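# Carry tube rack through self-closing doors to desk

## Task

Move the tube rack from the counter, through the doors that close by themselves, onto the desk, using either or both robots. At the end the rack must stand upright with every tube seated all the way down in a hole, and both doors must be closed. If the rack or any tube touches the floor, the task fails. Release the rack and back the robots away afterwards. If a robot topples or is left leaning, the task fails.

## Robot and tools

Robots: two identical Hello Robot Stretch 4 units, r1 and r2. Each has an omni-wheel base, a mast with a lift, a single arm that telescopes straight forward, a three-joint wrist (yaw, pitch, roll) and a two-finger gripper. Each is about 1.6 m tall; the base rim lies within 0.23 m of its origin. Cameras per robot: <r>_head_camera, <r>_head_left_camera, <r>_head_right_camera and <r>_wrist_camera, where <r> is r1 or r2.

Frames: each robot reports in its own base frame, with the origin on the floor under the base centre, x forward, y left, z up. hand_pose (link pinch, a point between the open fingertips) is given in that frame and may be slightly wrong. The odometry frame is the base frame as it was when the scene began. Since each robot uses its own frames, relative placement of the two robots can only be judged from images, lidar_m and wrist_depth_mm.

execute_actions(actions, cameras): actions is a list holding one action or none (empty list = just read state and images). An action is an object keyed by "r1" and/or "r2". Under each key: "base", "joints", or both, plus optional "pace" and "contact_limits"; or "end_of_arm" by itself. Everything in one action starts at once.
- base: exactly one command, each a relative offset from where the base last measured itself. translate_m: straight drive in metres, forward positive, -2 to 2. strafe_m: sideways in metres, left positive, -2 to 2. rotate_rad: spin in place in radians, counter-clockwise (left) positive, -3.2 to 3.2.
- joints: absolute targets by name. lift_m 0 to 1.2 m; arm_m 0 to 0.55 m extension; wrist_yaw_rad -1.134 to 4.276 (0 forward, positive left, 3.14 folded back, above 3.4 the arm may obstruct); wrist_pitch_rad -1.117 to 4.259 (0 level, 1.57 pointing down); wrist_roll_rad -1.117 to 4.259 (positive turns the gripper clockwise viewed from behind); gripper_m -0.038 to 0.141 m fingertip gap (negative means fingers pressing together). Targets past a joint limit are clipped and reported; other bad values or unknown keys reject the whole call.
- pace: "slow", "default", "fast" or "max"; base speeds 0.1/0.3/0.4/0.6 m/s and turn rates 1/2/3/4 rad/s, reduced when the lift is above 0.2 m.
- contact_limits: {"arm_m": value}, 0 (gentlest) to 0.75 (firmest), default 0.5; how much push the arm tolerates before stopping.
- end_of_arm: "enable_torque" re-powers any wrist or gripper motor that shut off.
One action runs at most 15 s. A joint or base you omit may keep pushing toward an old target. cameras: list of camera names, or "all"; omitted/null gives all, [] gives none.

wait(seconds): 0 to 10; commands nothing and returns state and images.
zoom_image(camera, region): region [x0, y0, x1, y1] in pixels of that camera's latest full image, at most 504x504, origin top-left.
read_manual(section): only returns licence texts.
finished_scene(scene): pass the current scene number; irreversible; reports success.

Result lines: base_status and joint_status give how each commanded motion ended: "done"; "off_target" (stopped short, maybe still pushing); "contact_stop_at_<key>" (blocked; that part goes slack, a slack lift may sink, slack wheels may roll); "limit_stop_at_<name>", including "limit_stop_at_tilt" (leaning over 6 degrees, lift, arm and wheels slack) and "limit_stop_at_own_body" (self-collision, often with the gripper tilted up and rolled); "torque_fault" (wrist/gripper motor went limp; send enable_torque); "time_out". on_its_own lists things not commanded in this call; "held at" is a held target, not the position. A reported stop cancels the remaining calls in that reply. joint_positions, base_odometry (wheel-counted, heading -3.142 to 3.142, left positive), turned_by_wheels vs turned_by_imu (a gap above ~0.1 rad suggests slip or collision), base_tilt in degrees (forward/right positive, ~1.5 degree fixed bias), motor_effort in percent with the bracketed peak (wheel positive = turning right; a firm grip changes gripper_m effort; a held load shifts wrist_pitch effort). lidar_m: 12 distances in metres, sector 1 ahead then counter-clockwise (4 left, 7 behind, 10 right); "-" means nothing seen or closer than 0.25 m; misses glass and thin legs. wrist_depth_mm: 7x7 grid of depths, 100 to 2000 mm.

Gripping: command a gap smaller than the object; lower squeezes harder and pulls it inward. Gap readings do not prove a hold. If fingertips jam against a surface, raise the lift. To unfold the wrist at the start, send lift_m 0.4 with wrist_yaw_rad 0.

Avoid: robots pressing or bumping into each other (no state line flags it; a base touching another robot presses hard after mere millimetres); carrying over 1 kg with arm_m above 0.2 while driving or turning, especially at fast paces; strong pushes or pulls with a high gripper; a level gripper holding over ~2 kg; shared loads, since the two bases can differ by ~3 cm per metre; dropping, slamming or knocking objects; anything reaching the floor. Loose objects may occasionally get nudged.

Each tool is called after "Request:" in YAML: its name, and indented under it one key for each argument.

## Session

Request:
execute_actions:
  actions: []

Scene clock: 0.00 s.
r1.base_odometry: x=+0.000 y=+0.000 heading=+0.000 (m, m, rad; r1's odometry frame)
r1.turned_by_wheels: +0.000 (rad since the last result)
r1.turned_by_imu: +0.000 (rad since the last result)
r1.base_tilt: forward=+0.2 right=-0.3 (deg)
r1.lidar_m: 1.10 1.20 1.77 1.75 1.90 2.88 1.27 1.46 1.38 1.36 1.46 1.14
r1.base_status: not commanded
r1.joint_positions: lift_m=+0.200 arm_m=+0.002 wrist_yaw_rad=+3.053 wrist_pitch_rad=-0.013 wrist_roll_rad=-0.017 gripper_m=+0.057
r1.joint_status: not commanded
r1.motor_effort: lift_m=+19 arm_m=-1 wrist_yaw_rad=-3 wrist_pitch_rad=-4 wrist_roll_rad=-1 gripper_m=-1 wheel_0=+0 wheel_1=+0 wheel_2=+1 (%)
r1.hand_pose: x=-0.1070 y=+0.1127 z=+0.3818 quat_wxyz=(+0.044, +0.006, -0.009, +0.999) (m; r1's base frame)
r1.wrist_depth_mm: 134 138 - - - - - / 111 138 - - - - - / 110 137 - - - - - / 126 151 - - - - - / - - - - - - - / 1618 1464 208 1576 196 1499 1464 / 1042 960 960 156 946 976 991
r2.base_odometry: x=+0.000 y=+0.000 heading=+0.000 (m, m, rad; r2's odometry frame)
r2.turned_by_wheels: +0.000 (rad since the last result)
r2.turned_by_imu: +0.000 (rad since the last result)
r2.base_tilt: forward=+0.2 right=-0.1 (deg)
r2.lidar_m: 1.49 1.31 1.00 0.95 1.02 1.48 1.28 1.31 2.19 2.08 2.04 1.54
r2.base_status: not commanded
r2.joint_positions: lift_m=+0.172 arm_m=+0.003 wrist_yaw_rad=+3.081 wrist_pitch_rad=+0.021 wrist_roll_rad=-0.005 gripper_m=+0.057
r2.joint_status: not commanded
r2.motor_effort: lift_m=+18 arm_m=-1 wrist_yaw_rad=+2 wrist_pitch_rad=-6 wrist_roll_rad=+4 gripper_m=-3 wheel_0=+0 wheel_1=+0 wheel_2=+0 (%)
r2.hand_pose: x=-0.1090 y=+0.1047 z=+0.3446 quat_wxyz=(+0.030, -0.011, -0.002, +0.999) (m; r2's base frame)
r2.wrist_depth_mm: - 135 - - - 1808 1229 / - 132 - - - 1808 1229 / 107 137 224 - - 1863 1229 / 136 149 - - - 1863 1229 / - 1863 1366 1983 1661 1618 1281 / 1205 1182 197 1060 931 1060 1060 / 831 768 820 - 820 732 759
pictures: r1_head_camera, r1_head_left_camera, r1_head_right_camera, r1_wrist_camera, r2_head_camera, r2_head_left_camera, r2_head_right_camera, r2_wrist_camera
Images, in order (width x height): r1_head_camera 420x560, r1_head_left_camera 420x672, r1_head_right_camera 420x672, r1_wrist_camera 616x392, r2_head_camera 420x560, r2_head_left_camera 420x672, r2_head_right_camera 420x672, r2_wrist_camera 616x392.

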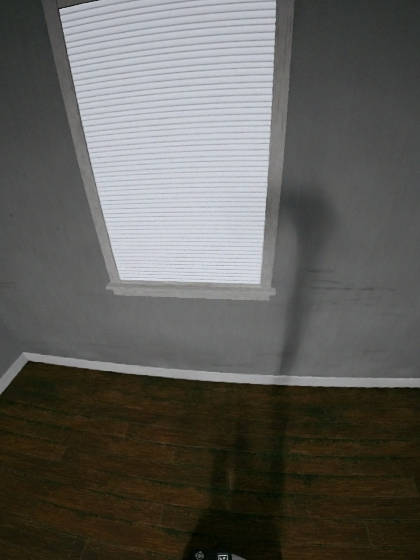

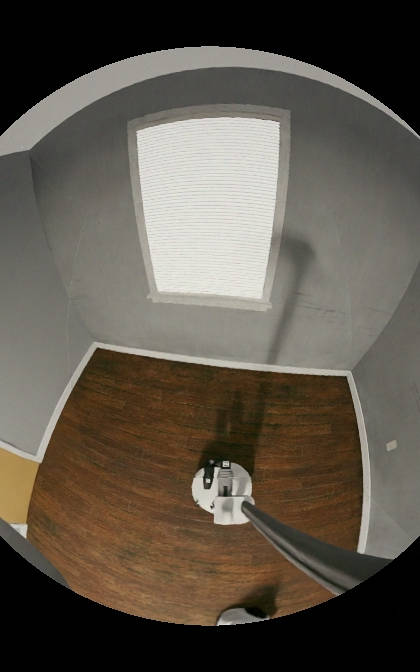

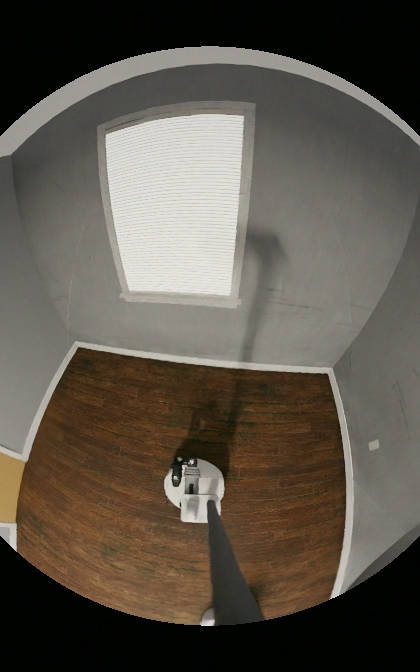

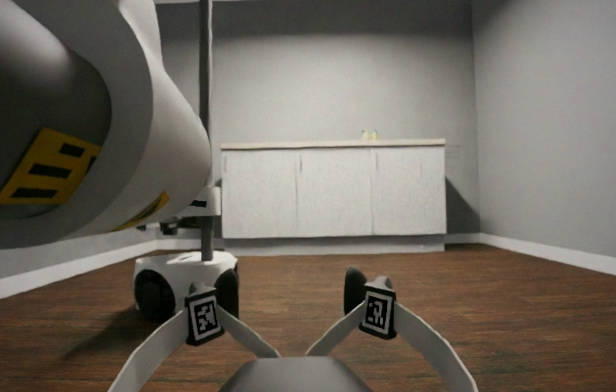

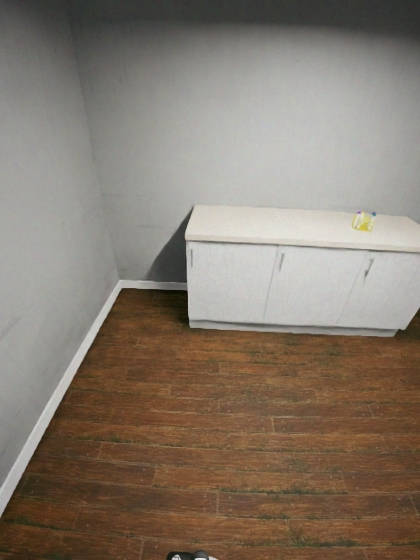

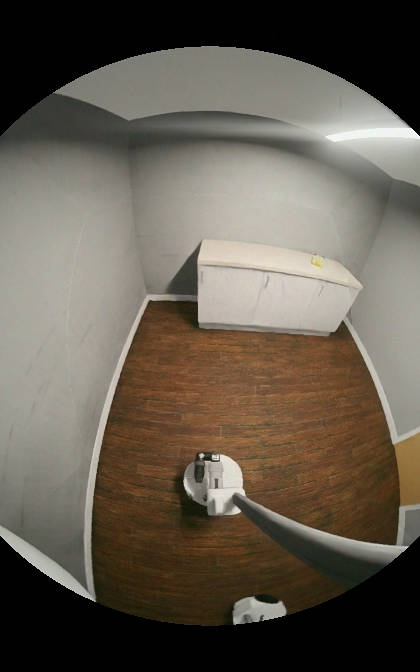

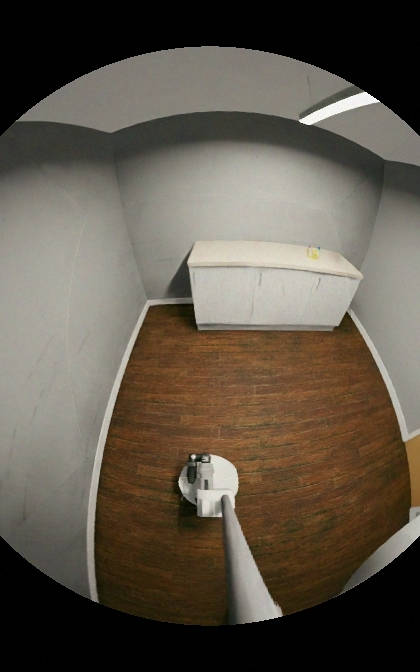

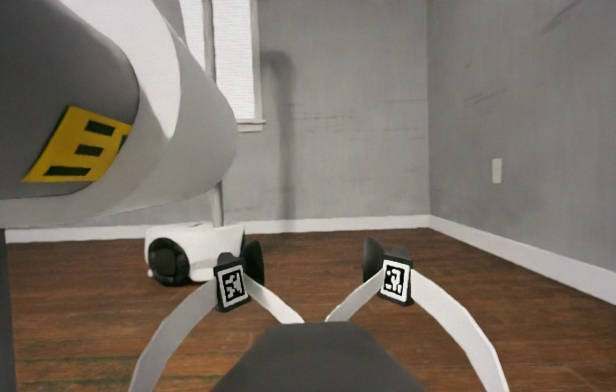

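r2 strafes toward the rack; r1 looks at the door.

Request:
execute_actions:
  actions:
    - {"r2":{"base":{"strafe_m":-0.9},"joints":{"lift_m":0.75,"wrist_yaw_rad":0,"gripper_m":0.14}},"r1":{"base":{"rotate_rad":1.6}}}
  cameras: ["r1_head_camera","r2_head_camera","r2_wrist_camera"]

Scene clock: 5.20 s.
r1.base_odometry: x=+0.000 y=+0.000 heading=+1.600 (m, m, rad; r1's odometry frame)
r1.turned_by_wheels: +1.600 (rad since the last result)
r1.turned_by_imu: +1.605 (rad since the last result)
r1.base_tilt: forward=+0.2 right=-0.2 (deg)
r1.lidar_m: 1.74 1.93 1.37 2.95 1.71 1.36 1.35 1.47 1.13 1.10 1.22 1.78
r1.base_status: done
r1.joint_positions: lift_m=+0.200 arm_m=+0.002 wrist_yaw_rad=+3.053 wrist_pitch_rad=-0.013 wrist_roll_rad=-0.017 gripper_m=+0.057
r1.joint_status: not commanded
r1.motor_effort: lift_m=+19(19) arm_m=-1(1) wrist_yaw_rad=-2(3) wrist_pitch_rad=-4(5) wrist_roll_rad=-1(1) gripper_m=-4(5) wheel_0=-2(7) wheel_1=-1(6) wheel_2=+0(9) (%)
r1.hand_pose: x=-0.1070 y=+0.1127 z=+0.3818 quat_wxyz=(+0.044, +0.006, -0.009, +0.999) (m; r1's base frame)
r1.wrist_depth_mm: 135 138 1537 1537 1537 1499 1464 / 111 137 1537 1499 1499 1430 1464 / 111 137 1499 1537 1430 1464 1464 / 126 151 1464 1464 1464 1499 1464 / 1537 1537 1499 1499 1464 1499 1464 / 1499 1499 209 1464 195 1430 1464 / 1060 960 946 156 946 991 991
r2.base_odometry: x=+0.000 y=-0.900 heading=+0.000 (m, m, rad; r2's odometry frame)
r2.turned_by_wheels: +0.000 (rad since the last result)
r2.turned_by_imu: -0.007 (rad since the last result)
r2.base_tilt: forward=+0.2 right=-0.2 (deg)
r2.lidar_m: 1.42 1.53 1.91 1.86 2.00 1.36 2.66 1.65 1.26 1.20 1.30 1.49
r2.base_status: done
r2.joint_positions: lift_m=+0.750 arm_m=+0.003 wrist_yaw_rad=+0.000 wrist_pitch_rad=+0.021 wrist_roll_rad=-0.005 gripper_m=+0.140
r2.joint_status: all done
r2.motor_effort: lift_m=+20(22) arm_m=-1(1) wrist_yaw_rad=-1(2) wrist_pitch_rad=-5(5) wrist_roll_rad=+3(2) gripper_m=-1(0) wheel_0=-2(8) wheel_1=+2(8) wheel_2=+0(0) (%)
r2.hand_pose: x=+0.4620 y=-0.0874 z=+0.9219 quat_wxyz=(+1.000, -0.003, +0.011, +0.000) (m; r2's base frame)
r2.wrist_depth_mm: 1863 1808 1863 1808 1756 1756 1756 / 1921 1863 1863 1808 1756 1756 1708 / 1921 1863 1863 1808 1808 1808 1756 / 1921 1863 1499 1255 1229 1229 1808 / 1308 1308 1255 1255 1229 1205 1808 / 1308 1281 1281 163 1229 1229 1808 / 1336 1336 1308 - 1229 1255 1708
pictures: r1_head_camera, r2_head_camera, r2_wrist_camera
Images, in order (width x height): r1_head_camera 420x560, r2_head_camera 420x560, r2_wrist_camera 616x392.

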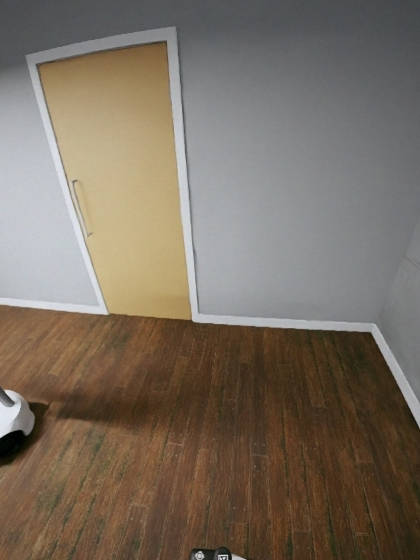

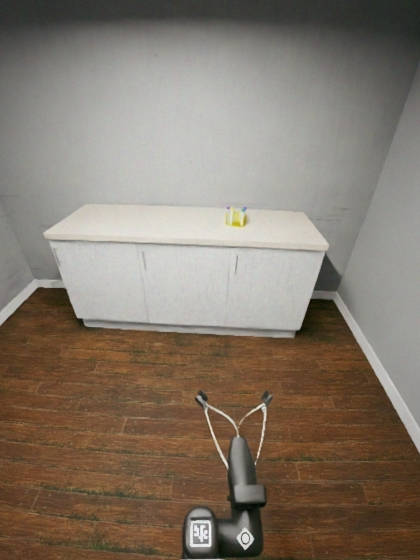

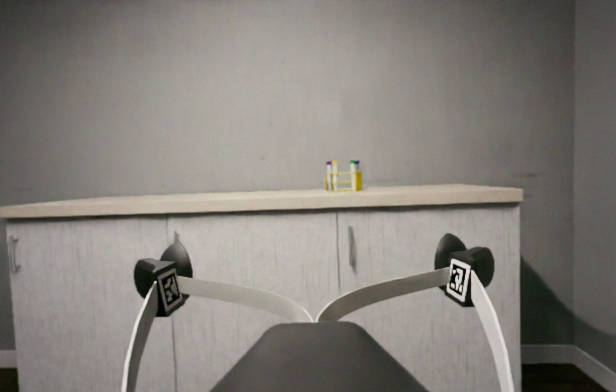

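Request:
execute_actions:
  actions:
    - {"r2":{"base":{"translate_m":0.85},"joints":{"lift_m":0.84}},"r1":{"base":{"strafe_m":0.6}}}
  cameras: ["r1_head_camera","r2_head_camera","r2_wrist_camera"]

Request:
execute_actions:
  actions:
    - {"r2":{"base":{"strafe_m":-0.13}},"r1":{"base":{"translate_m":1.3}}}
  cameras: ["r1_head_camera","r2_head_camera","r2_wrist_camera"]

Scene clock: 11.23 s.
r1.base_odometry: x=-0.600 y=-0.017 heading=+1.600 (m, m, rad; r1's odometry frame)
r1.turned_by_wheels: +0.000 (rad since the last result)
r1.turned_by_imu: -0.001 (rad since the last result)
r1.base_tilt: forward=+0.2 right=-0.3 (deg)
r1.lidar_m: 1.83 2.00 1.62 2.36 1.60 1.27 1.26 1.41 1.76 1.69 1.91 1.88
r1.base_status: done
r1.joint_positions: lift_m=+0.200 arm_m=+0.002 wrist_yaw_rad=+3.053 wrist_pitch_rad=-0.013 wrist_roll_rad=-0.017 gripper_m=+0.057
r1.joint_status: not commanded
r1.motor_effort: lift_m=+19(19) arm_m=-1(1) wrist_yaw_rad=-1(3) wrist_pitch_rad=-5(4) wrist_roll_rad=+0(1) gripper_m=-4(2) wheel_0=+0(8) wheel_1=+0(9) wheel_2=-1(1) (%)
r1.hand_pose: x=-0.1070 y=+0.1127 z=+0.3818 quat_wxyz=(+0.044, +0.006, -0.009, +0.999) (m; r1's base frame)
r1.wrist_depth_mm: 135 138 1499 1430 1397 1336 1366 / 111 138 1430 1430 1397 1430 1464 / 110 137 1397 1397 1397 1366 1397 / 126 151 1397 1430 1397 1397 1366 / 1464 1430 1397 1430 1397 1336 1397 / 1430 1397 208 1397 196 1366 1366 / 1060 960 960 156 931 976 991
r2.base_odometry: x=+0.850 y=-0.900 heading=+0.000 (m, m, rad; r2's odometry frame)
r2.turned_by_wheels: +0.000 (rad since the last result)
r2.turned_by_imu: -0.008 (rad since the last result)
r2.base_tilt: forward=+0.2 right=-0.1 (deg)
r2.lidar_m: 0.58 0.62 0.93 1.82 1.94 1.62 3.56 1.76 1.31 1.27 0.80 0.61
r2.base_status: done
r2.joint_positions: lift_m=+0.840 arm_m=+0.003 wrist_yaw_rad=+0.000 wrist_pitch_rad=+0.021 wrist_roll_rad=-0.005 gripper_m=+0.140
r2.joint_status: all done
r2.motor_effort: lift_m=+21(24) arm_m=+0(1) wrist_yaw_rad=-1(0) wrist_pitch_rad=-5(5) wrist_roll_rad=+4(2) gripper_m=-1(4) wheel_0=+0(1) wheel_1=-1(4) wheel_2=+0(10) (%)
r2.hand_pose: x=+0.4620 y=-0.0874 z=+1.0118 quat_wxyz=(+1.000, -0.003, +0.011, +0.000) (m; r2's base frame)
r2.wrist_depth_mm: 1025 1008 991 976 960 960 946 / 1025 1008 1008 991 976 976 960 / 1025 1025 1008 991 991 976 960 / 1042 1025 1025 1008 991 976 960 / 891 842 798 759 615 615 691 / 484 427 394 163 379 387 415 / 407 399 392 - 379 375 370
pictures: r1_head_camera, r2_head_camera, r2_wrist_camera
Images, in order (width x height): r1_head_camera 420x560, r2_head_camera 420x560, r2_wrist_camera 616x392.

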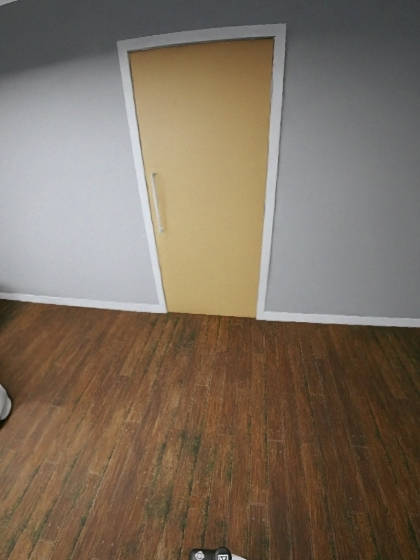

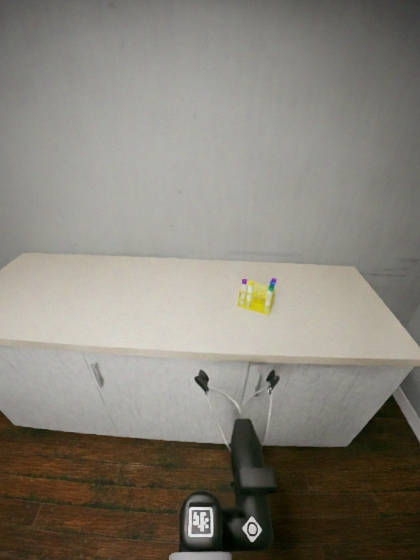

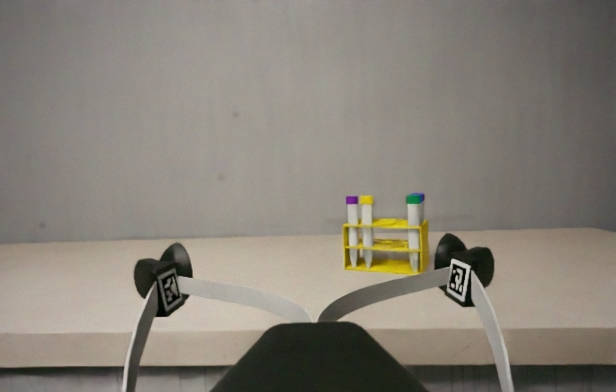

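Scene clock: 17.03 s.
r1.base_odometry: x=-0.637 y=+1.282 heading=+1.600 (m, m, rad; r1's odometry frame)
r1.turned_by_wheels: +0.000 (rad since the last result)
r1.turned_by_imu: -0.006 (rad since the last result)
r1.base_tilt: forward=+0.2 right=-0.2 (deg)
r1.lidar_m: 0.55 0.62 0.97 1.47 1.46 2.58 2.53 2.44 1.96 1.48 0.69 0.57
r1.base_status: done
r1.joint_positions: lift_m=+0.200 arm_m=+0.002 wrist_yaw_rad=+3.053 wrist_pitch_rad=-0.013 wrist_roll_rad=-0.017 gripper_m=+0.057
r1.joint_status: not commanded
r1.motor_effort: lift_m=+19(19) arm_m=-1(1) wrist_yaw_rad=+1(0) wrist_pitch_rad=-5(4) wrist_roll_rad=-1(1) gripper_m=-3(6) wheel_0=-1(6) wheel_1=+0(7) wheel_2=+0(9) (%)
r1.hand_pose: x=-0.1070 y=+0.1127 z=+0.3818 quat_wxyz=(+0.044, +0.006, -0.009, +0.999) (m; r1's base frame)
r1.wrist_depth_mm: 135 138 - - - - - / 110 138 - - - - - / 110 137 - - - - - / 126 151 - - - - - / - - - - - - - / 1576 1576 208 1618 196 1464 1464 / 1060 946 960 156 960 976 976
r2.base_odometry: x=+0.850 y=-1.030 heading=+0.000 (m, m, rad; r2's odometry frame)
r2.turned_by_wheels: +0.000 (rad since the last result)
r2.turned_by_imu: -0.003 (rad since the last result)
r2.base_tilt: forward=+0.4 right=-0.1 (deg)
r2.lidar_m: 0.59 0.63 0.92 1.94 2.08 2.94 1.49 1.45 1.17 1.14 0.80 0.60
r2.base_status: done
r2.joint_positions: lift_m=+0.840 arm_m=+0.003 wrist_yaw_rad=+0.000 wrist_pitch_rad=+0.021 wrist_roll_rad=-0.005 gripper_m=+0.140
r2.joint_status: not commanded
r2.motor_effort: lift_m=+20(21) arm_m=-1(1) wrist_yaw_rad=+1(0) wrist_pitch_rad=-5(5) wrist_roll_rad=+3(2) gripper_m=+2(1) wheel_0=+0(7) wheel_1=+1(8) wheel_2=-1(1) (%)
r2.hand_pose: x=+0.4620 y=-0.0874 z=+1.0118 quat_wxyz=(+1.000, -0.003, +0.011, +0.000) (m; r2's base frame)
r2.wrist_depth_mm: 1008 1008 976 976 960 946 946 / 1025 1008 1008 976 976 960 946 / 1025 1008 1008 991 991 976 960 / 1042 1025 1008 1008 991 976 960 / 891 842 788 603 732 621 683 / 480 424 392 163 375 389 415 / 399 392 387 - 370 368 364
pictures: r1_head_camera, r2_head_camera, r2_wrist_camera
Images, in order (width x height): r1_head_camera 420x560, r2_head_camera 420x560, r2_wrist_camera 616x392.

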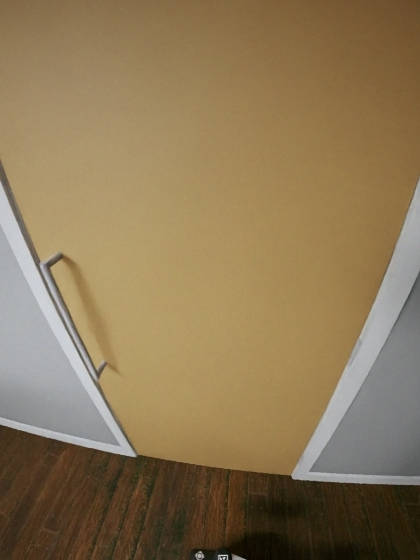

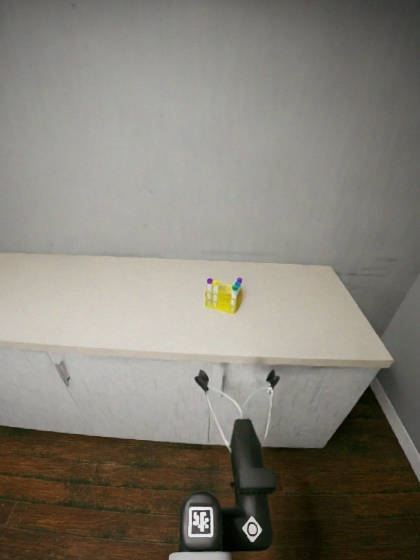

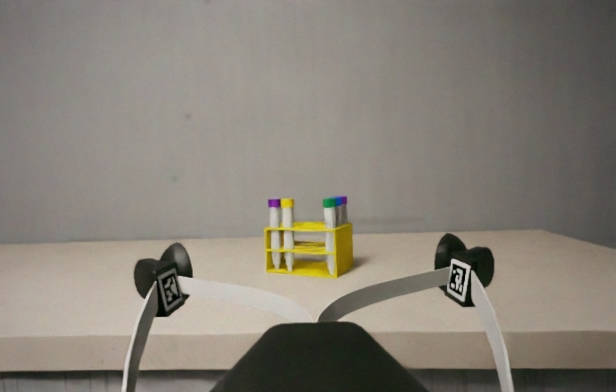

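Request:
execute_actions:
  actions:
    - {"r2":{"joints":{"lift_m":0.8,"arm_m":0.3}},"r1":{"base":{"translate_m":0.45},"pace":"slow"}}
  cameras: ["r1_head_camera","r2_head_camera","r2_wrist_camera"]

Scene clock: 23.03 s.
r1.base_odometry: x=-0.650 y=+1.653 heading=+1.556 (m, m, rad; r1's odometry frame)
r1.turned_by_wheels: -0.043 (rad since the last result)
r1.turned_by_imu: -0.024 (rad since the last result)
r1.base_tilt: forward=+0.2 right=-0.3 (deg)
r1.lidar_m: - 0.25 0.34 1.56 1.56 2.95 2.93 2.52 2.04 0.58 0.25 0.25
r1.base_status: translate_m contact_stop (by the wheels' count: +0.371 of +0.450)
r1.joint_positions: lift_m=+0.200 arm_m=+0.002 wrist_yaw_rad=+3.052 wrist_pitch_rad=-0.013 wrist_roll_rad=-0.017 gripper_m=+0.057
r1.joint_status: not commanded
r1.on_its_own: the wheels are slack since a contact_stop
r1.motor_effort: lift_m=+19(19) arm_m=-2(2) wrist_yaw_rad=+2(0) wrist_pitch_rad=-4(4) wrist_roll_rad=-1(1) gripper_m=-1(4) wheel_0=+0(25) wheel_1=+0(20) wheel_2=+0(33) (%)
r1.hand_pose: x=-0.1069 y=+0.1127 z=+0.3819 quat_wxyz=(+0.045, +0.006, -0.009, +0.999) (m; r1's base frame)
r1.wrist_depth_mm: 135 138 - - - - - / 111 137 - - - - - / 111 137 - - - - - / 126 151 - - - - - / - - - - - - - / 1618 1661 208 1537 196 1499 1464 / 1060 960 960 156 946 976 976
r2.base_odometry: x=+0.850 y=-1.030 heading=+0.000 (m, m, rad; r2's odometry frame)
r2.turned_by_wheels: +0.000 (rad since the last result)
r2.turned_by_imu: -0.002 (rad since the last result)
r2.base_tilt: forward=+0.2 right=+0.0 (deg)
r2.lidar_m: 0.59 0.61 0.89 1.95 2.09 2.95 3.56 1.53 1.16 1.12 0.80 0.61
r2.base_status: not commanded
r2.joint_positions: lift_m=+0.800 arm_m=+0.299 wrist_yaw_rad=+0.000 wrist_pitch_rad=+0.021 wrist_roll_rad=-0.005 gripper_m=+0.140
r2.joint_status: all done
r2.motor_effort: lift_m=+15(19) arm_m=+5(9) wrist_yaw_rad=-1(0) wrist_pitch_rad=-5(5) wrist_roll_rad=+2(4) gripper_m=+2(0) wheel_0=+0(0) wheel_1=+1(1) wheel_2=-1(1) (%)
r2.hand_pose: x=+0.7585 y=-0.0874 z=+0.9723 quat_wxyz=(+1.000, -0.003, +0.011, +0.000) (m; r2's base frame)
r2.wrist_depth_mm: 715 715 699 691 683 676 661 / 723 715 707 691 683 676 676 / 723 723 707 699 691 683 676 / 741 732 715 707 691 691 683 / 661 627 319 306 424 455 508 / 359 317 291 163 278 289 310 / 248 230 239 - 242 224 223
pictures: r1_head_camera, r2_head_camera, r2_wrist_camera
Images, in order (width x height): r1_head_camera 420x560, r2_head_camera 420x560, r2_wrist_camera 616x392.

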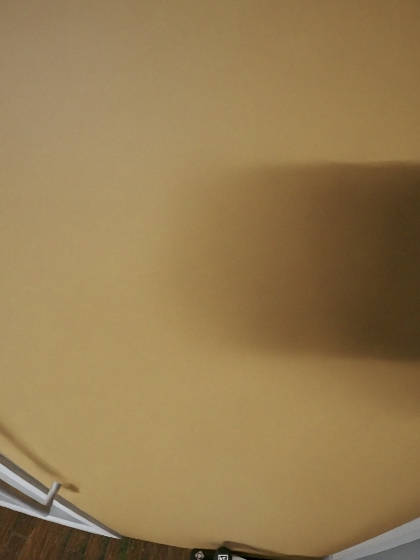

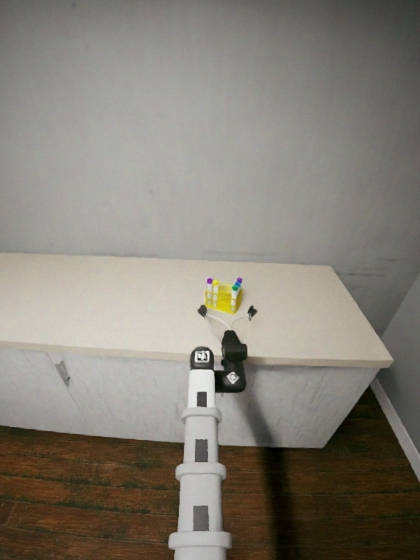

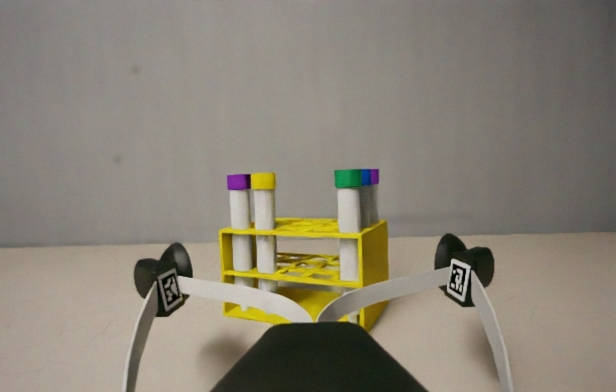

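Pull door. Fits the gripper.

Request:
execute_actions:
  actions:
    - {"r2":{"joints":{"arm_m":0.43}},"r1":{"base":{"translate_m":-0.55},"joints":{"lift_m":0.85}}}
  cameras: ["r2_wrist_camera"]

Request:
execute_actions:
  actions:
    - {"r2":{"joints":{"gripper_m":0.07}},"r1":{"base":{"strafe_m":0.42},"joints":{"wrist_yaw_rad":0,"gripper_m":0.1}}}
  cameras: ["r1_head_camera","r1_wrist_camera","r2_wrist_camera"]

Scene clock: 27.80 s.
r1.base_odometry: x=-0.658 y=+1.103 heading=+1.556 (m, m, rad; r1's odometry frame)
r1.turned_by_wheels: +0.000 (rad since the last result)
r1.turned_by_imu: +0.000 (rad since the last result)
r1.base_tilt: forward=+0.2 right=-0.2 (deg)
r1.lidar_m: 0.74 0.83 1.24 1.40 2.40 2.41 2.35 2.47 1.93 1.93 0.95 0.73
r1.base_status: done
r1.joint_positions: lift_m=+0.850 arm_m=+0.002 wrist_yaw_rad=+3.053 wrist_pitch_rad=-0.013 wrist_roll_rad=-0.017 gripper_m=+0.057
r1.joint_status: all done
r1.motor_effort: lift_m=+21(22) arm_m=-2(2) wrist_yaw_rad=+2(0) wrist_pitch_rad=-4(5) wrist_roll_rad=-1(1) gripper_m=-4(4) wheel_0=+0(3) wheel_1=+2(7) wheel_2=+0(7) (%)
r1.hand_pose: x=-0.1069 y=+0.1127 z=+1.0319 quat_wxyz=(+0.045, +0.006, -0.009, +0.999) (m; r1's base frame)
r1.wrist_depth_mm: 135 138 - - - - - / 111 138 - - - - - / 111 137 - - - - - / 126 151 - - - - - / - - - - - - - / - - 208 - 195 - - / - - - 156 - - -
r2.base_odometry: x=+0.850 y=-1.030 heading=+0.000 (m, m, rad; r2's odometry frame)
r2.turned_by_wheels: +0.000 (rad since the last result)
r2.turned_by_imu: -0.002 (rad since the last result)
r2.base_tilt: forward=+0.1 right=-0.3 (deg)
r2.lidar_m: 0.58 0.63 0.90 1.93 2.07 2.95 1.41 1.43 1.19 1.14 0.80 0.60
r2.base_status: not commanded
r2.joint_positions: lift_m=+0.800 arm_m=+0.429 wrist_yaw_rad=+0.000 wrist_pitch_rad=+0.021 wrist_roll_rad=-0.005 gripper_m=+0.140
r2.joint_status: all done
r2.motor_effort: lift_m=+16(15) arm_m=+5(5) wrist_yaw_rad=+1(2) wrist_pitch_rad=-5(6) wrist_roll_rad=+3(3) gripper_m=-2(1) wheel_0=+0(0) wheel_1=+1(1) wheel_2=-1(1) (%)
r2.hand_pose: x=+0.8884 y=-0.0874 z=+0.9723 quat_wxyz=(+1.000, -0.003, +0.011, +0.000) (m; r2's base frame)
r2.wrist_depth_mm: 585 574 569 564 559 549 544 / 591 580 569 564 559 549 549 / 597 591 580 574 569 559 549 / 603 591 229 580 229 559 554 / 609 597 226 240 205 455 504 / 359 317 218 163 182 289 310 / 247 229 232 - 227 224 223
pictures: r2_wrist_camera
Images, in order (width x height): r2_wrist_camera 616x392.

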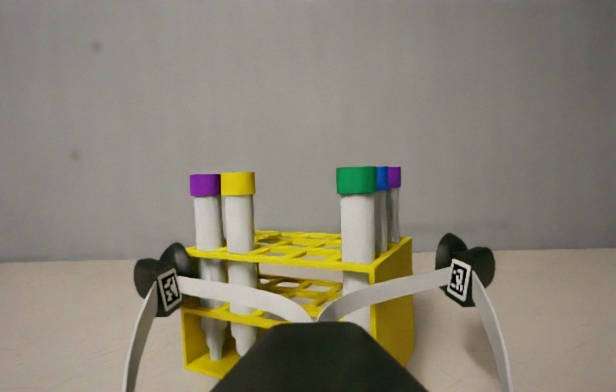

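Scene clock: 30.53 s.
r1.base_odometry: x=-1.078 y=+1.110 heading=+1.557 (m, m, rad; r1's odometry frame)
r1.turned_by_wheels: +0.000 (rad since the last result)
r1.turned_by_imu: +0.000 (rad since the last result)
r1.base_tilt: forward=+0.2 right=-0.3 (deg)
r1.lidar_m: 0.76 0.86 1.32 1.00 1.05 2.34 2.32 2.55 2.33 2.14 1.03 0.81
r1.base_status: done
r1.joint_positions: lift_m=+0.850 arm_m=+0.002 wrist_yaw_rad=+0.000 wrist_pitch_rad=-0.013 wrist_roll_rad=-0.017 gripper_m=+0.100
r1.joint_status: all done
r1.motor_effort: lift_m=+20(21) arm_m=-2(2) wrist_yaw_rad=-1(7) wrist_pitch_rad=-4(4) wrist_roll_rad=-1(1) gripper_m=-2(4) wheel_0=+2(4) wheel_1=+0(6) wheel_2=+0(1) (%)
r1.hand_pose: x=+0.4612 y=-0.0873 z=+1.0319 quat_wxyz=(+1.000, -0.008, -0.007, +0.000) (m; r1's base frame)
r1.wrist_depth_mm: 621 609 597 580 569 554 544 / 627 603 585 574 564 554 544 / 615 609 585 580 564 549 544 / 621 603 585 574 569 554 539 / 621 609 580 569 564 554 535 / 621 603 521 580 198 554 539 / 615 609 580 151 559 549 535
r2.base_odometry: x=+0.850 y=-1.030 heading=+0.000 (m, m, rad; r2's odometry frame)
r2.turned_by_wheels: +0.000 (rad since the last result)
r2.turned_by_imu: -0.001 (rad since the last result)
r2.base_tilt: forward=+0.1 right=+0.0 (deg)
r2.lidar_m: 0.59 0.63 0.90 1.95 2.09 2.94 0.98 1.01 1.18 1.13 0.78 0.60
r2.base_status: not commanded
r2.joint_positions: lift_m=+0.800 arm_m=+0.429 wrist_yaw_rad=+0.000 wrist_pitch_rad=+0.021 wrist_roll_rad=-0.005 gripper_m=+0.070
r2.joint_status: all done
r2.motor_effort: lift_m=+15(16) arm_m=+5(5) wrist_yaw_rad=-1(1) wrist_pitch_rad=-5(5) wrist_roll_rad=+3(3) gripper_m=-8(4) wheel_0=+1(0) wheel_1=+1(1) wheel_2=-1(1) (%)
r2.hand_pose: x=+0.8884 y=-0.0874 z=+0.9723 quat_wxyz=(+1.000, -0.003, +0.011, +0.000) (m; r2's base frame)
r2.wrist_depth_mm: 585 574 574 564 554 554 544 / 591 580 574 569 559 549 544 / 597 591 580 569 564 559 549 / 603 591 580 580 569 564 559 / 603 597 270 226 227 525 504 / 359 349 198 198 229 310 309 / 247 229 239 - 241 213 223
pictures: r1_head_camera, r1_wrist_camera, r2_wrist_camera
Images, in order (width x height): r1_head_camera 420x560, r1_wrist_camera 616x392, r2_wrist_camera 616x392.

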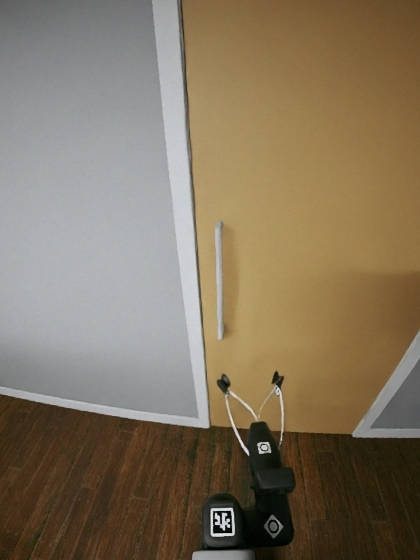

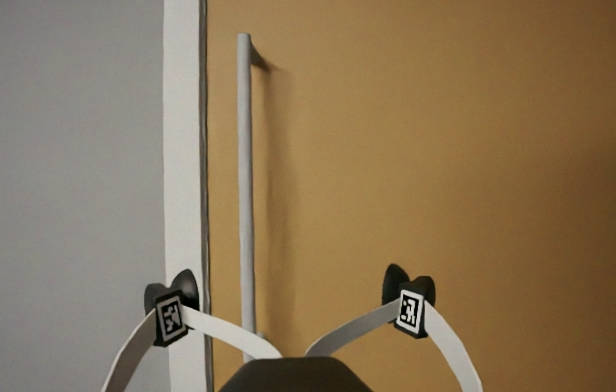

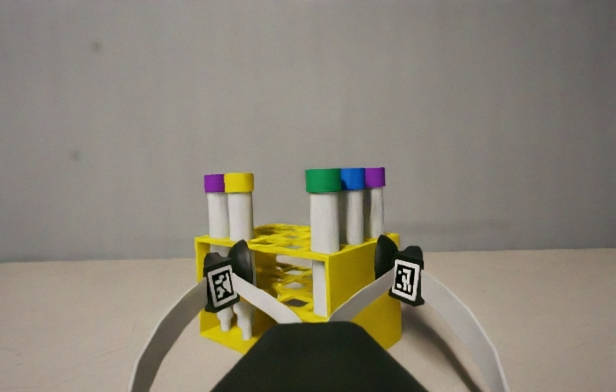

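Request:
execute_actions:
  actions:
    - {"r2":{"joints":{"gripper_m":0.14}},"r1":{"base":{"strafe_m":0.07},"joints":{"lift_m":0.95}}}
  cameras: []

Request:
execute_actions:
  actions:
    - {"r2":{"joints":{"arm_m":0.48}},"r1":{"joints":{"arm_m":0.27}}}
  cameras: ["r1_wrist_camera","r2_wrist_camera"]

Request:
execute_actions:
  actions:
    - {"r2":{"joints":{"gripper_m":0.05}},"r1":{"joints":{"gripper_m":-0.02}}}
  cameras: ["r1_wrist_camera","r2_wrist_camera","r2_head_camera"]

Scene clock: 33.57 s.
r1.base_odometry: x=-1.148 y=+1.111 heading=+1.556 (m, m, rad; r1's odometry frame)
r1.turned_by_wheels: +0.000 (rad since the last result)
r1.turned_by_imu: -0.001 (rad since the last result)
r1.base_tilt: forward=+0.2 right=-0.3 (deg)
r1.lidar_m: 0.75 0.89 1.37 0.92 0.98 2.33 2.30 2.52 2.42 2.17 1.04 0.82
r1.base_status: done
r1.joint_positions: lift_m=+0.950 arm_m=+0.002 wrist_yaw_rad=+0.000 wrist_pitch_rad=-0.013 wrist_roll_rad=-0.017 gripper_m=+0.100
r1.joint_status: all done
r1.motor_effort: lift_m=+21(22) arm_m=-2(2) wrist_yaw_rad=-1(2) wrist_pitch_rad=-4(5) wrist_roll_rad=-1(1) gripper_m=+2(4) wheel_0=-1(6) wheel_1=-1(8) wheel_2=+0(2) (%)
r1.hand_pose: x=+0.4612 y=-0.0874 z=+1.1319 quat_wxyz=(+1.000, -0.008, -0.007, +0.000) (m; r1's base frame)
r1.wrist_depth_mm: 627 621 585 585 574 559 549 / 640 615 597 585 574 564 554 / 634 615 591 585 569 559 549 / 627 615 591 585 569 559 549 / 634 609 597 591 580 559 549 / 621 615 585 585 198 564 544 / 621 615 580 152 574 554 554
r2.base_odometry: x=+0.850 y=-1.030 heading=+0.000 (m, m, rad; r2's odometry frame)
r2.turned_by_wheels: +0.000 (rad since the last result)
r2.turned_by_imu: -0.001 (rad since the last result)
r2.base_tilt: forward=+0.0 right=+0.1 (deg)
r2.lidar_m: 0.58 0.62 0.92 1.96 2.08 2.93 0.93 0.92 1.17 1.13 0.80 0.60
r2.base_status: not commanded
r2.joint_positions: lift_m=+0.800 arm_m=+0.429 wrist_yaw_rad=+0.000 wrist_pitch_rad=+0.021 wrist_roll_rad=-0.005 gripper_m=+0.140
r2.joint_status: all done
r2.motor_effort: lift_m=+15(15) arm_m=+5(5) wrist_yaw_rad=+0(1) wrist_pitch_rad=-5(5) wrist_roll_rad=+2(3) gripper_m=+2(3) wheel_0=+0(0) wheel_1=+1(0) wheel_2=-1(1) (%)
r2.hand_pose: x=+0.8884 y=-0.0874 z=+0.9723 quat_wxyz=(+1.000, -0.003, +0.011, +0.000) (m; r2's base frame)
r2.wrist_depth_mm: 580 574 569 559 559 549 539 / 591 585 574 569 559 559 549 / 591 591 580 574 569 559 549 / 603 591 585 580 564 564 554 / 603 591 272 227 255 455 504 / 357 317 277 163 242 289 309 / 247 229 239 - 241 224 223
pictures: none
No camera images: the call's "cameras" was empty. Leave "cameras" out to get every camera's image.

Scene clock: 35.50 s.
r1.base_odometry: x=-1.148 y=+1.111 heading=+1.556 (m, m, rad; r1's odometry frame)
r1.turned_by_wheels: +0.000 (rad since the last result)
r1.turned_by_imu: -0.001 (rad since the last result)
r1.base_tilt: forward=+0.2 right=-0.3 (deg)
r1.lidar_m: 0.75 0.88 1.33 0.93 0.95 2.35 2.30 2.54 2.41 2.16 1.03 0.81
r1.base_status: not commanded
r1.joint_positions: lift_m=+0.950 arm_m=+0.269 wrist_yaw_rad=+0.000 wrist_pitch_rad=-0.013 wrist_roll_rad=-0.017 gripper_m=+0.100
r1.joint_status: all done
r1.motor_effort: lift_m=+21(21) arm_m=+5(7) wrist_yaw_rad=+0(2) wrist_pitch_rad=-4(4) wrist_roll_rad=-1(1) gripper_m=-2(2) wheel_0=-1(1) wheel_1=-1(2) wheel_2=+0(1) (%)
r1.hand_pose: x=+0.7285 y=-0.0874 z=+1.1319 quat_wxyz=(+1.000, -0.008, -0.007, +0.000) (m; r1's base frame)
r1.wrist_depth_mm: 343 332 324 314 310 303 297 / 342 332 322 315 312 304 297 / 342 332 320 314 310 303 300 / 340 330 322 315 312 304 300 / 338 330 324 315 312 301 297 / 338 332 315 315 198 303 296 / 340 317 312 151 310 301 297
r2.base_odometry: x=+0.850 y=-1.030 heading=+0.000 (m, m, rad; r2's odometry frame)
r2.turned_by_wheels: +0.000 (rad since the last result)
r2.turned_by_imu: -0.001 (rad since the last result)
r2.base_tilt: forward=+0.2 right=-0.2 (deg)
r2.lidar_m: 0.59 0.62 0.91 1.95 2.07 2.94 0.93 0.94 1.16 1.14 0.81 0.61
r2.base_status: not commanded
r2.joint_positions: lift_m=+0.800 arm_m=+0.479 wrist_yaw_rad=+0.000 wrist_pitch_rad=+0.021 wrist_roll_rad=-0.005 gripper_m=+0.140
r2.joint_status: all done
r2.motor_effort: lift_m=+15(15) arm_m=+5(7) wrist_yaw_rad=+0(2) wrist_pitch_rad=-5(4) wrist_roll_rad=+3(2) gripper_m=+1(1) wheel_0=+0(0) wheel_1=+1(0) wheel_2=-1(1) (%)
r2.hand_pose: x=+0.9384 y=-0.0874 z=+0.9723 quat_wxyz=(+1.000, -0.003, +0.011, +0.000) (m; r2's base frame)
r2.wrist_depth_mm: 535 530 521 517 504 500 500 / 539 535 525 517 512 504 500 / 544 535 530 525 517 512 504 / 549 544 226 179 198 517 508 / 554 549 221 164 199 455 512 / 359 315 210 156 181 287 309 / 247 229 231 - 211 224 223
pictures: r1_wrist_camera, r2_wrist_camera
Images, in order (width x height): r1_wrist_camera 616x392, r2_wrist_camera 616x392.

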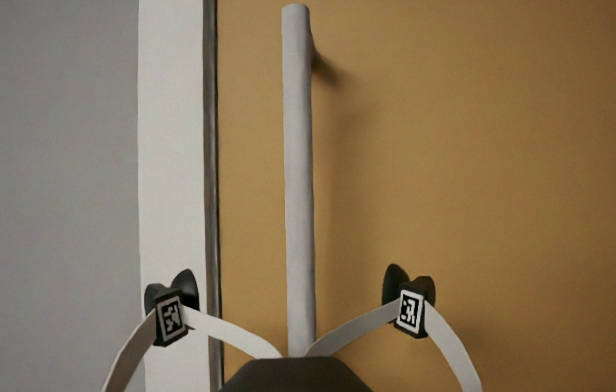

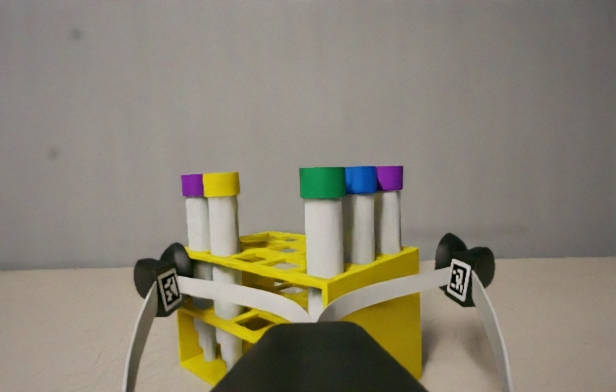

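Scene clock: 37.43 s.
r1.base_odometry: x=-1.148 y=+1.111 heading=+1.556 (m, m, rad; r1's odometry frame)
r1.turned_by_wheels: +0.000 (rad since the last result)
r1.turned_by_imu: -0.001 (rad since the last result)
r1.base_tilt: forward=+0.2 right=-0.3 (deg)
r1.lidar_m: 0.74 0.88 1.34 0.91 0.96 2.33 2.30 2.54 2.44 2.15 1.04 0.82
r1.base_status: not commanded
r1.joint_positions: lift_m=+0.950 arm_m=+0.269 wrist_yaw_rad=+0.000 wrist_pitch_rad=-0.013 wrist_roll_rad=-0.017 gripper_m=-0.020
r1.joint_status: all done
r1.motor_effort: lift_m=+21(21) arm_m=+5(5) wrist_yaw_rad=-1(2) wrist_pitch_rad=-4(4) wrist_roll_rad=-1(1) gripper_m=-13(19) wheel_0=-1(1) wheel_1=-1(1) wheel_2=+0(0) (%)
r1.hand_pose: x=+0.7285 y=-0.0874 z=+1.1319 quat_wxyz=(+1.000, -0.008, -0.007, +0.000) (m; r1's base frame)
r1.wrist_depth_mm: 342 334 322 317 312 304 300 / 342 332 324 317 312 303 298 / 340 334 324 315 310 303 300 / 342 334 322 315 312 303 298 / 342 332 324 315 310 303 298 / 338 332 189 200 309 303 297 / 340 314 314 182 309 301 298
r2.base_odometry: x=+0.850 y=-1.030 heading=+0.000 (m, m, rad; r2's odometry frame)
r2.turned_by_wheels: +0.000 (rad since the last result)
r2.turned_by_imu: -0.001 (rad since the last result)
r2.base_tilt: forward=+0.1 right=-0.1 (deg)
r2.lidar_m: 0.58 0.62 0.92 1.95 2.08 2.94 0.93 0.93 1.17 1.13 0.79 0.60
r2.base_status: not commanded
r2.joint_positions: lift_m=+0.800 arm_m=+0.479 wrist_yaw_rad=+0.000 wrist_pitch_rad=+0.022 wrist_roll_rad=-0.005 gripper_m=+0.050
r2.joint_status: all done
r2.motor_effort: lift_m=+15(15) arm_m=+5(5) wrist_yaw_rad=+0(1) wrist_pitch_rad=-9(8) wrist_roll_rad=+3(4) gripper_m=-19(17) wheel_0=+0(0) wheel_1=+1(1) wheel_2=-1(1) (%)
r2.hand_pose: x=+0.9384 y=-0.0874 z=+0.9720 quat_wxyz=(+1.000, -0.003, +0.011, +0.000) (m; r2's base frame)
r2.wrist_depth_mm: 535 530 517 508 508 500 496 / 535 530 525 517 512 508 500 / 544 535 530 525 517 512 504 / 549 539 535 184 517 517 508 / 554 549 253 184 195 517 512 / 355 342 192 179 191 268 306 / 246 228 237 - 213 213 221
pictures: r1_wrist_camera, r2_head_camera, r2_wrist_camera
Images, in order (width x height): r1_wrist_camera 616x392, r2_head_camera 420x560, r2_wrist_camera 616x392.

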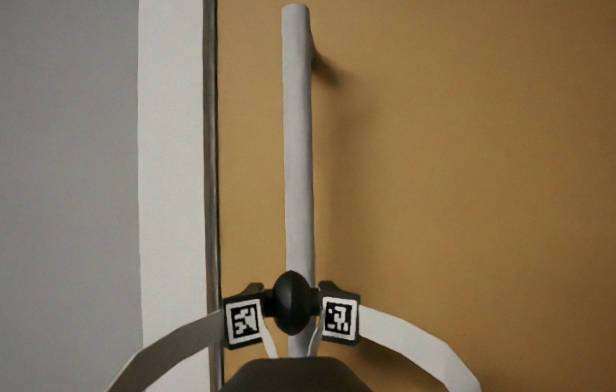

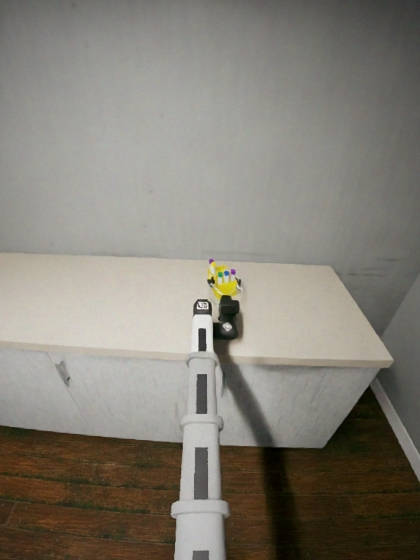

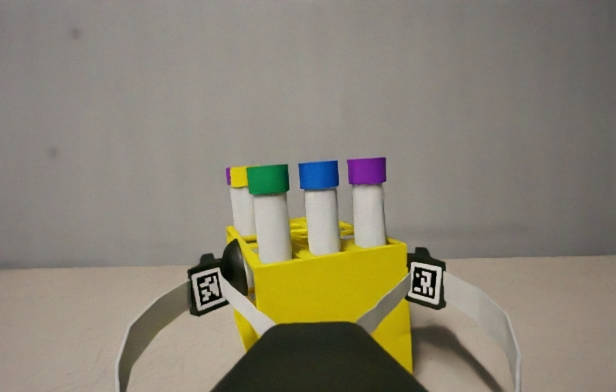

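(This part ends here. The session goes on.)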